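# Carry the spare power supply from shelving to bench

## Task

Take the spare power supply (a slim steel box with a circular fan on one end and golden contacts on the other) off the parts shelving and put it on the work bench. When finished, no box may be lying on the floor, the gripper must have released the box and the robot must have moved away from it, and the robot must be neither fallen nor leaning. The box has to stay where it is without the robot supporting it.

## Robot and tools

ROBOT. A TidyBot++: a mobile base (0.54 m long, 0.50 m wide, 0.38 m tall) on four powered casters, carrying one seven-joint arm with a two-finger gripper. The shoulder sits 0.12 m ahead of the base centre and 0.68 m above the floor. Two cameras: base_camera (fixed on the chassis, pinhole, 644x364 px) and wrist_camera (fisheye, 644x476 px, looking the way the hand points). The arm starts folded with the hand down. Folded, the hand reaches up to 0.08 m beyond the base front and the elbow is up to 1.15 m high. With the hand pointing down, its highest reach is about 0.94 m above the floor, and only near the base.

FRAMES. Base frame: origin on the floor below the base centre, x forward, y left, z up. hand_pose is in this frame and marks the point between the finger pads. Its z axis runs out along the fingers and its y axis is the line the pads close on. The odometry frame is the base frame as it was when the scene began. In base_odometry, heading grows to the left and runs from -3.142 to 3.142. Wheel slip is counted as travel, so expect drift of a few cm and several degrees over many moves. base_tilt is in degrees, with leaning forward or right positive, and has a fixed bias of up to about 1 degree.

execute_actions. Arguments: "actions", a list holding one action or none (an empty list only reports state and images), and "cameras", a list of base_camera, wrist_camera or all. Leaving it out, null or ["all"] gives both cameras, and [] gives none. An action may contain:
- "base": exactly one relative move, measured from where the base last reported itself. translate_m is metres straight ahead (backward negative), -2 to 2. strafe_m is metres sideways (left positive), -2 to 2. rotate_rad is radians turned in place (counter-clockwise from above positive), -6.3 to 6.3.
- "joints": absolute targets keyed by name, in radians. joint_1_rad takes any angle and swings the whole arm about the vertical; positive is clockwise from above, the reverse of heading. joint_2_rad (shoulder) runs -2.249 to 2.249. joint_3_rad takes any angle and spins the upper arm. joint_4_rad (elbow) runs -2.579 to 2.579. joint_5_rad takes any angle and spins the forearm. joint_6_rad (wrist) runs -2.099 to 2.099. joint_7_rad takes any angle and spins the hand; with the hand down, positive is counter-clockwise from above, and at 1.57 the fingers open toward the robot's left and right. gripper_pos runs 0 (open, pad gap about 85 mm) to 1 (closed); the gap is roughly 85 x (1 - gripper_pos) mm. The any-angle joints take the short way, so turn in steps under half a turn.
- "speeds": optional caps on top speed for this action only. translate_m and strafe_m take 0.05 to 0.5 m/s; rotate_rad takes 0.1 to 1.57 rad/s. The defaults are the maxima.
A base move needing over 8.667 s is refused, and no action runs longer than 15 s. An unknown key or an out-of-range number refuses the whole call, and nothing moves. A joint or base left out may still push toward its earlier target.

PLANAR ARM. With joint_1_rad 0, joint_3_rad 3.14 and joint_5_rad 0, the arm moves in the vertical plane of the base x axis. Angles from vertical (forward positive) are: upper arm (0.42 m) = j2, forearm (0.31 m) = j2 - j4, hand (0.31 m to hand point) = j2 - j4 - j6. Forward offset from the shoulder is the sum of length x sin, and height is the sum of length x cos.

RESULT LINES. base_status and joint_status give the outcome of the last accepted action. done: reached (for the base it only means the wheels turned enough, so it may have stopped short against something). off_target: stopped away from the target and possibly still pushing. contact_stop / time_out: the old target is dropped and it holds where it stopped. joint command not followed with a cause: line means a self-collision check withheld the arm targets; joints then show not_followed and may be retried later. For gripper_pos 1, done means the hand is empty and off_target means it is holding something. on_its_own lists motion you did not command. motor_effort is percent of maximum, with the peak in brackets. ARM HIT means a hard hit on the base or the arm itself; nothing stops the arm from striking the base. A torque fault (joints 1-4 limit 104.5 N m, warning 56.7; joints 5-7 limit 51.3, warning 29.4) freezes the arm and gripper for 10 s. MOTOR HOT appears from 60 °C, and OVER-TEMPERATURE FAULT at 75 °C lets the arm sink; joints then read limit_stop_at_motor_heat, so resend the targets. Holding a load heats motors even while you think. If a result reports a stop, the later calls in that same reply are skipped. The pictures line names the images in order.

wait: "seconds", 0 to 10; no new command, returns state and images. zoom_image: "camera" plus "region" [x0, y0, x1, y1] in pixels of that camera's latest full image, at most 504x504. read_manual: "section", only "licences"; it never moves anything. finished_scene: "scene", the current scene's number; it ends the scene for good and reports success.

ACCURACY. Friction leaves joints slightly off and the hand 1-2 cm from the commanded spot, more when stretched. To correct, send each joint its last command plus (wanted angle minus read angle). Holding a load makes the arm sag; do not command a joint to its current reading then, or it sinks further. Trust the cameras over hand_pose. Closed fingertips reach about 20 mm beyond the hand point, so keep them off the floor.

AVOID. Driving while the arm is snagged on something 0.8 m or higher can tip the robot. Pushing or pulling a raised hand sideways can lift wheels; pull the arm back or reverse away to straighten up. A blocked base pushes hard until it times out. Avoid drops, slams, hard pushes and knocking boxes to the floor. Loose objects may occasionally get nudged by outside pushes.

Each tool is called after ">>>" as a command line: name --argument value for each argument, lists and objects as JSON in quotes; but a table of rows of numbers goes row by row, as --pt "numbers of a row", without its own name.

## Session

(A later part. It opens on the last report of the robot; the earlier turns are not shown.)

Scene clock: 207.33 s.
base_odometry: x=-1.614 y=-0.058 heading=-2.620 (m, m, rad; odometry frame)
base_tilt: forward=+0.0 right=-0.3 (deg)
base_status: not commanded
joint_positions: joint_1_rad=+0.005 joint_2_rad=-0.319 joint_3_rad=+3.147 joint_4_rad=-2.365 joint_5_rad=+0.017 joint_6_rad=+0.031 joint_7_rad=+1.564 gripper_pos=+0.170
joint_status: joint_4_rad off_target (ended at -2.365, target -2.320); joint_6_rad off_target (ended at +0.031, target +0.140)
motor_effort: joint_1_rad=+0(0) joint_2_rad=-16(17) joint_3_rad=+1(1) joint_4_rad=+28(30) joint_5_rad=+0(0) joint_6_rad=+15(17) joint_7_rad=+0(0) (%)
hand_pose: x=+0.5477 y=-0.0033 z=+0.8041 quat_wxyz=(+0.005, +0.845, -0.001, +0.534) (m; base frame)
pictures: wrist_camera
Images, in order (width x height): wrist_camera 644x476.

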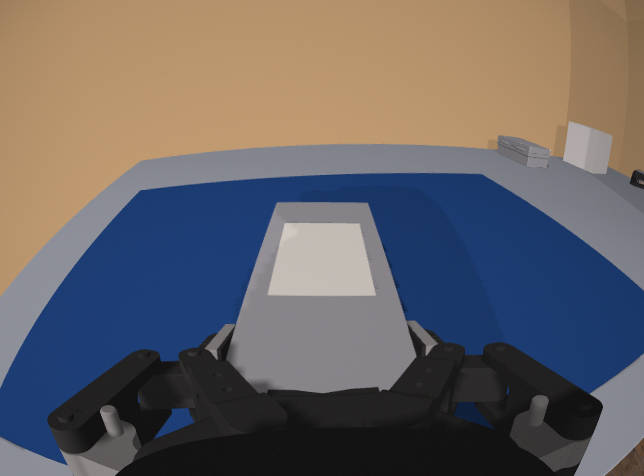

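>>> execute_actions --actions '[{"joints":{"joint_4_rad":-2.39,"joint_6_rad":0.21}}]' --cameras '[]'

>>> execute_actions --actions '[{"joints":{"joint_4_rad":-2.45,"joint_6_rad":0.26}}]' --cameras '[]'

Scene clock: 212.07 s.
base_odometry: x=-1.614 y=-0.058 heading=-2.620 (m, m, rad; odometry frame)
base_tilt: forward=-0.1 right=-0.2 (deg)
base_status: not commanded
joint_positions: joint_1_rad=+0.005 joint_2_rad=-0.320 joint_3_rad=+3.147 joint_4_rad=-2.430 joint_5_rad=+0.017 joint_6_rad=+0.108 joint_7_rad=+1.564 gripper_pos=+0.170
joint_status: joint_4_rad off_target (ended at -2.430, target -2.390); joint_6_rad off_target (ended at +0.108, target +0.210)
motor_effort: joint_1_rad=+0(1) joint_2_rad=-15(16) joint_3_rad=+1(1) joint_4_rad=+28(29) joint_5_rad=+0(1) joint_6_rad=+16(16) joint_7_rad=+1(0) (%)
hand_pose: x=+0.5393 y=-0.0027 z=+0.7894 quat_wxyz=(+0.004, +0.842, +0.000, +0.539) (m; base frame)
pictures: none
No camera images: the call's "cameras" was empty. Leave "cameras" out to get every camera's image.

Scene clock: 212.83 s.
base_odometry: x=-1.614 y=-0.058 heading=-2.620 (m, m, rad; odometry frame)
base_tilt: forward=+0.0 right=-0.3 (deg)
base_status: not commanded
joint_positions: joint_1_rad=+0.005 joint_2_rad=-0.323 joint_3_rad=+3.147 joint_4_rad=-2.468 joint_5_rad=+0.017 joint_6_rad=+0.172 joint_7_rad=+1.565 gripper_pos=+0.170
joint_status: joint_6_rad off_target (ended at +0.172, target +0.260); the others done
motor_effort: joint_1_rad=+0(0) joint_2_rad=-13(15) joint_3_rad=+1(1) joint_4_rad=+24(28) joint_5_rad=+0(0) joint_6_rad=+13(16) joint_7_rad=+0(0) (%)
hand_pose: x=+0.5360 y=-0.0024 z=+0.7883 quat_wxyz=(+0.004, +0.834, +0.000, +0.552) (m; base frame)
pictures: none
No camera images: the call's "cameras" was empty. Leave "cameras" out to get every camera's image.

Contact. Unload and release.

>>> execute_actions --actions '[{"joints":{"joint_4_rad":-2.44,"joint_6_rad":0.11,"joint_2_rad":-0.33}}]' --cameras '[]'

>>> execute_actions --actions '[{"joints":{"gripper_pos":0}}]' --cameras '[]'

>>> execute_actions --actions '[{"base":{"translate_m":-0.4}}]' --cameras '["wrist_camera"]'

>>> finished_scene --scene 1

Scene clock: 221.40 s.
base_odometry: x=-1.614 y=-0.058 heading=-2.620 (m, m, rad; odometry frame)
base_tilt: forward=-0.1 right=-0.2 (deg)
base_status: not commanded
joint_positions: joint_1_rad=+0.005 joint_2_rad=-0.323 joint_3_rad=+3.147 joint_4_rad=-2.452 joint_5_rad=+0.017 joint_6_rad=+0.139 joint_7_rad=+1.566 gripper_pos=+0.170
joint_status: all done
motor_effort: joint_1_rad=+0(1) joint_2_rad=-9(12) joint_3_rad=+2(2) joint_4_rad=+20(24) joint_5_rad=-1(1) joint_6_rad=+9(13) joint_7_rad=+0(0) (%)
hand_pose: x=+0.5365 y=-0.0025 z=+0.7874 quat_wxyz=(+0.004, +0.839, +0.001, +0.544) (m; base frame)
pictures: none
No camera images: the call's "cameras" was empty. Leave "cameras" out to get every camera's image.

Scene clock: 222.50 s.
base_odometry: x=-1.614 y=-0.058 heading=-2.620 (m, m, rad; odometry frame)
base_tilt: forward=-0.1 right=-0.2 (deg)
base_status: not commanded
joint_positions: joint_1_rad=+0.005 joint_2_rad=-0.323 joint_3_rad=+3.147 joint_4_rad=-2.451 joint_5_rad=+0.017 joint_6_rad=+0.139 joint_7_rad=+1.566 gripper_pos=+0.000
joint_status: all done
motor_effort: joint_1_rad=+0(1) joint_2_rad=-8(10) joint_3_rad=+1(2) joint_4_rad=+19(20) joint_5_rad=+0(1) joint_6_rad=+7(9) joint_7_rad=+0(0) (%)
hand_pose: x=+0.5369 y=-0.0025 z=+0.7882 quat_wxyz=(+0.004, +0.838, +0.001, +0.545) (m; base frame)
pictures: none
No camera images: the call's "cameras" was empty. Leave "cameras" out to get every camera's image.

Scene clock: 224.77 s.
base_odometry: x=-1.267 y=+0.142 heading=-2.620 (m, m, rad; odometry frame)
base_tilt: forward=-0.1 right=-0.2 (deg)
base_status: done
joint_positions: joint_1_rad=+0.005 joint_2_rad=-0.327 joint_3_rad=+3.147 joint_4_rad=-2.447 joint_5_rad=+0.017 joint_6_rad=+0.139 joint_7_rad=+1.566 gripper_pos=+0.000
joint_status: not commanded
motor_effort: joint_1_rad=+0(1) joint_2_rad=-8(10) joint_3_rad=+1(2) joint_4_rad=+19(20) joint_5_rad=+0(0) joint_6_rad=+7(7) joint_7_rad=+1(0) (%)
hand_pose: x=+0.5374 y=-0.0024 z=+0.7922 quat_wxyz=(+0.004, +0.836, +0.001, +0.548) (m; base frame)
pictures: wrist_camera
Images, in order (width x height): wrist_camera 644x476.

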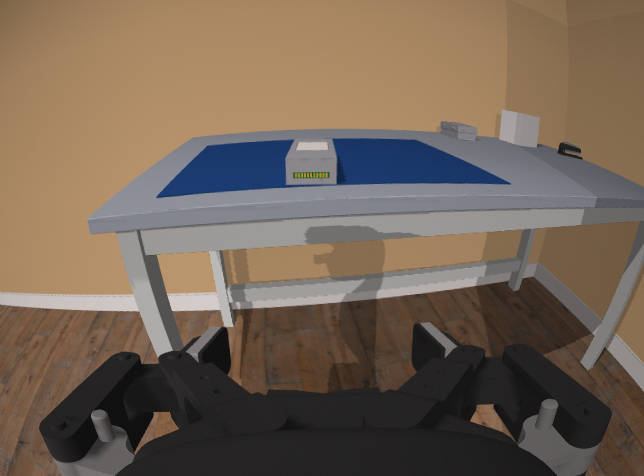

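The scene is finished: the task was done.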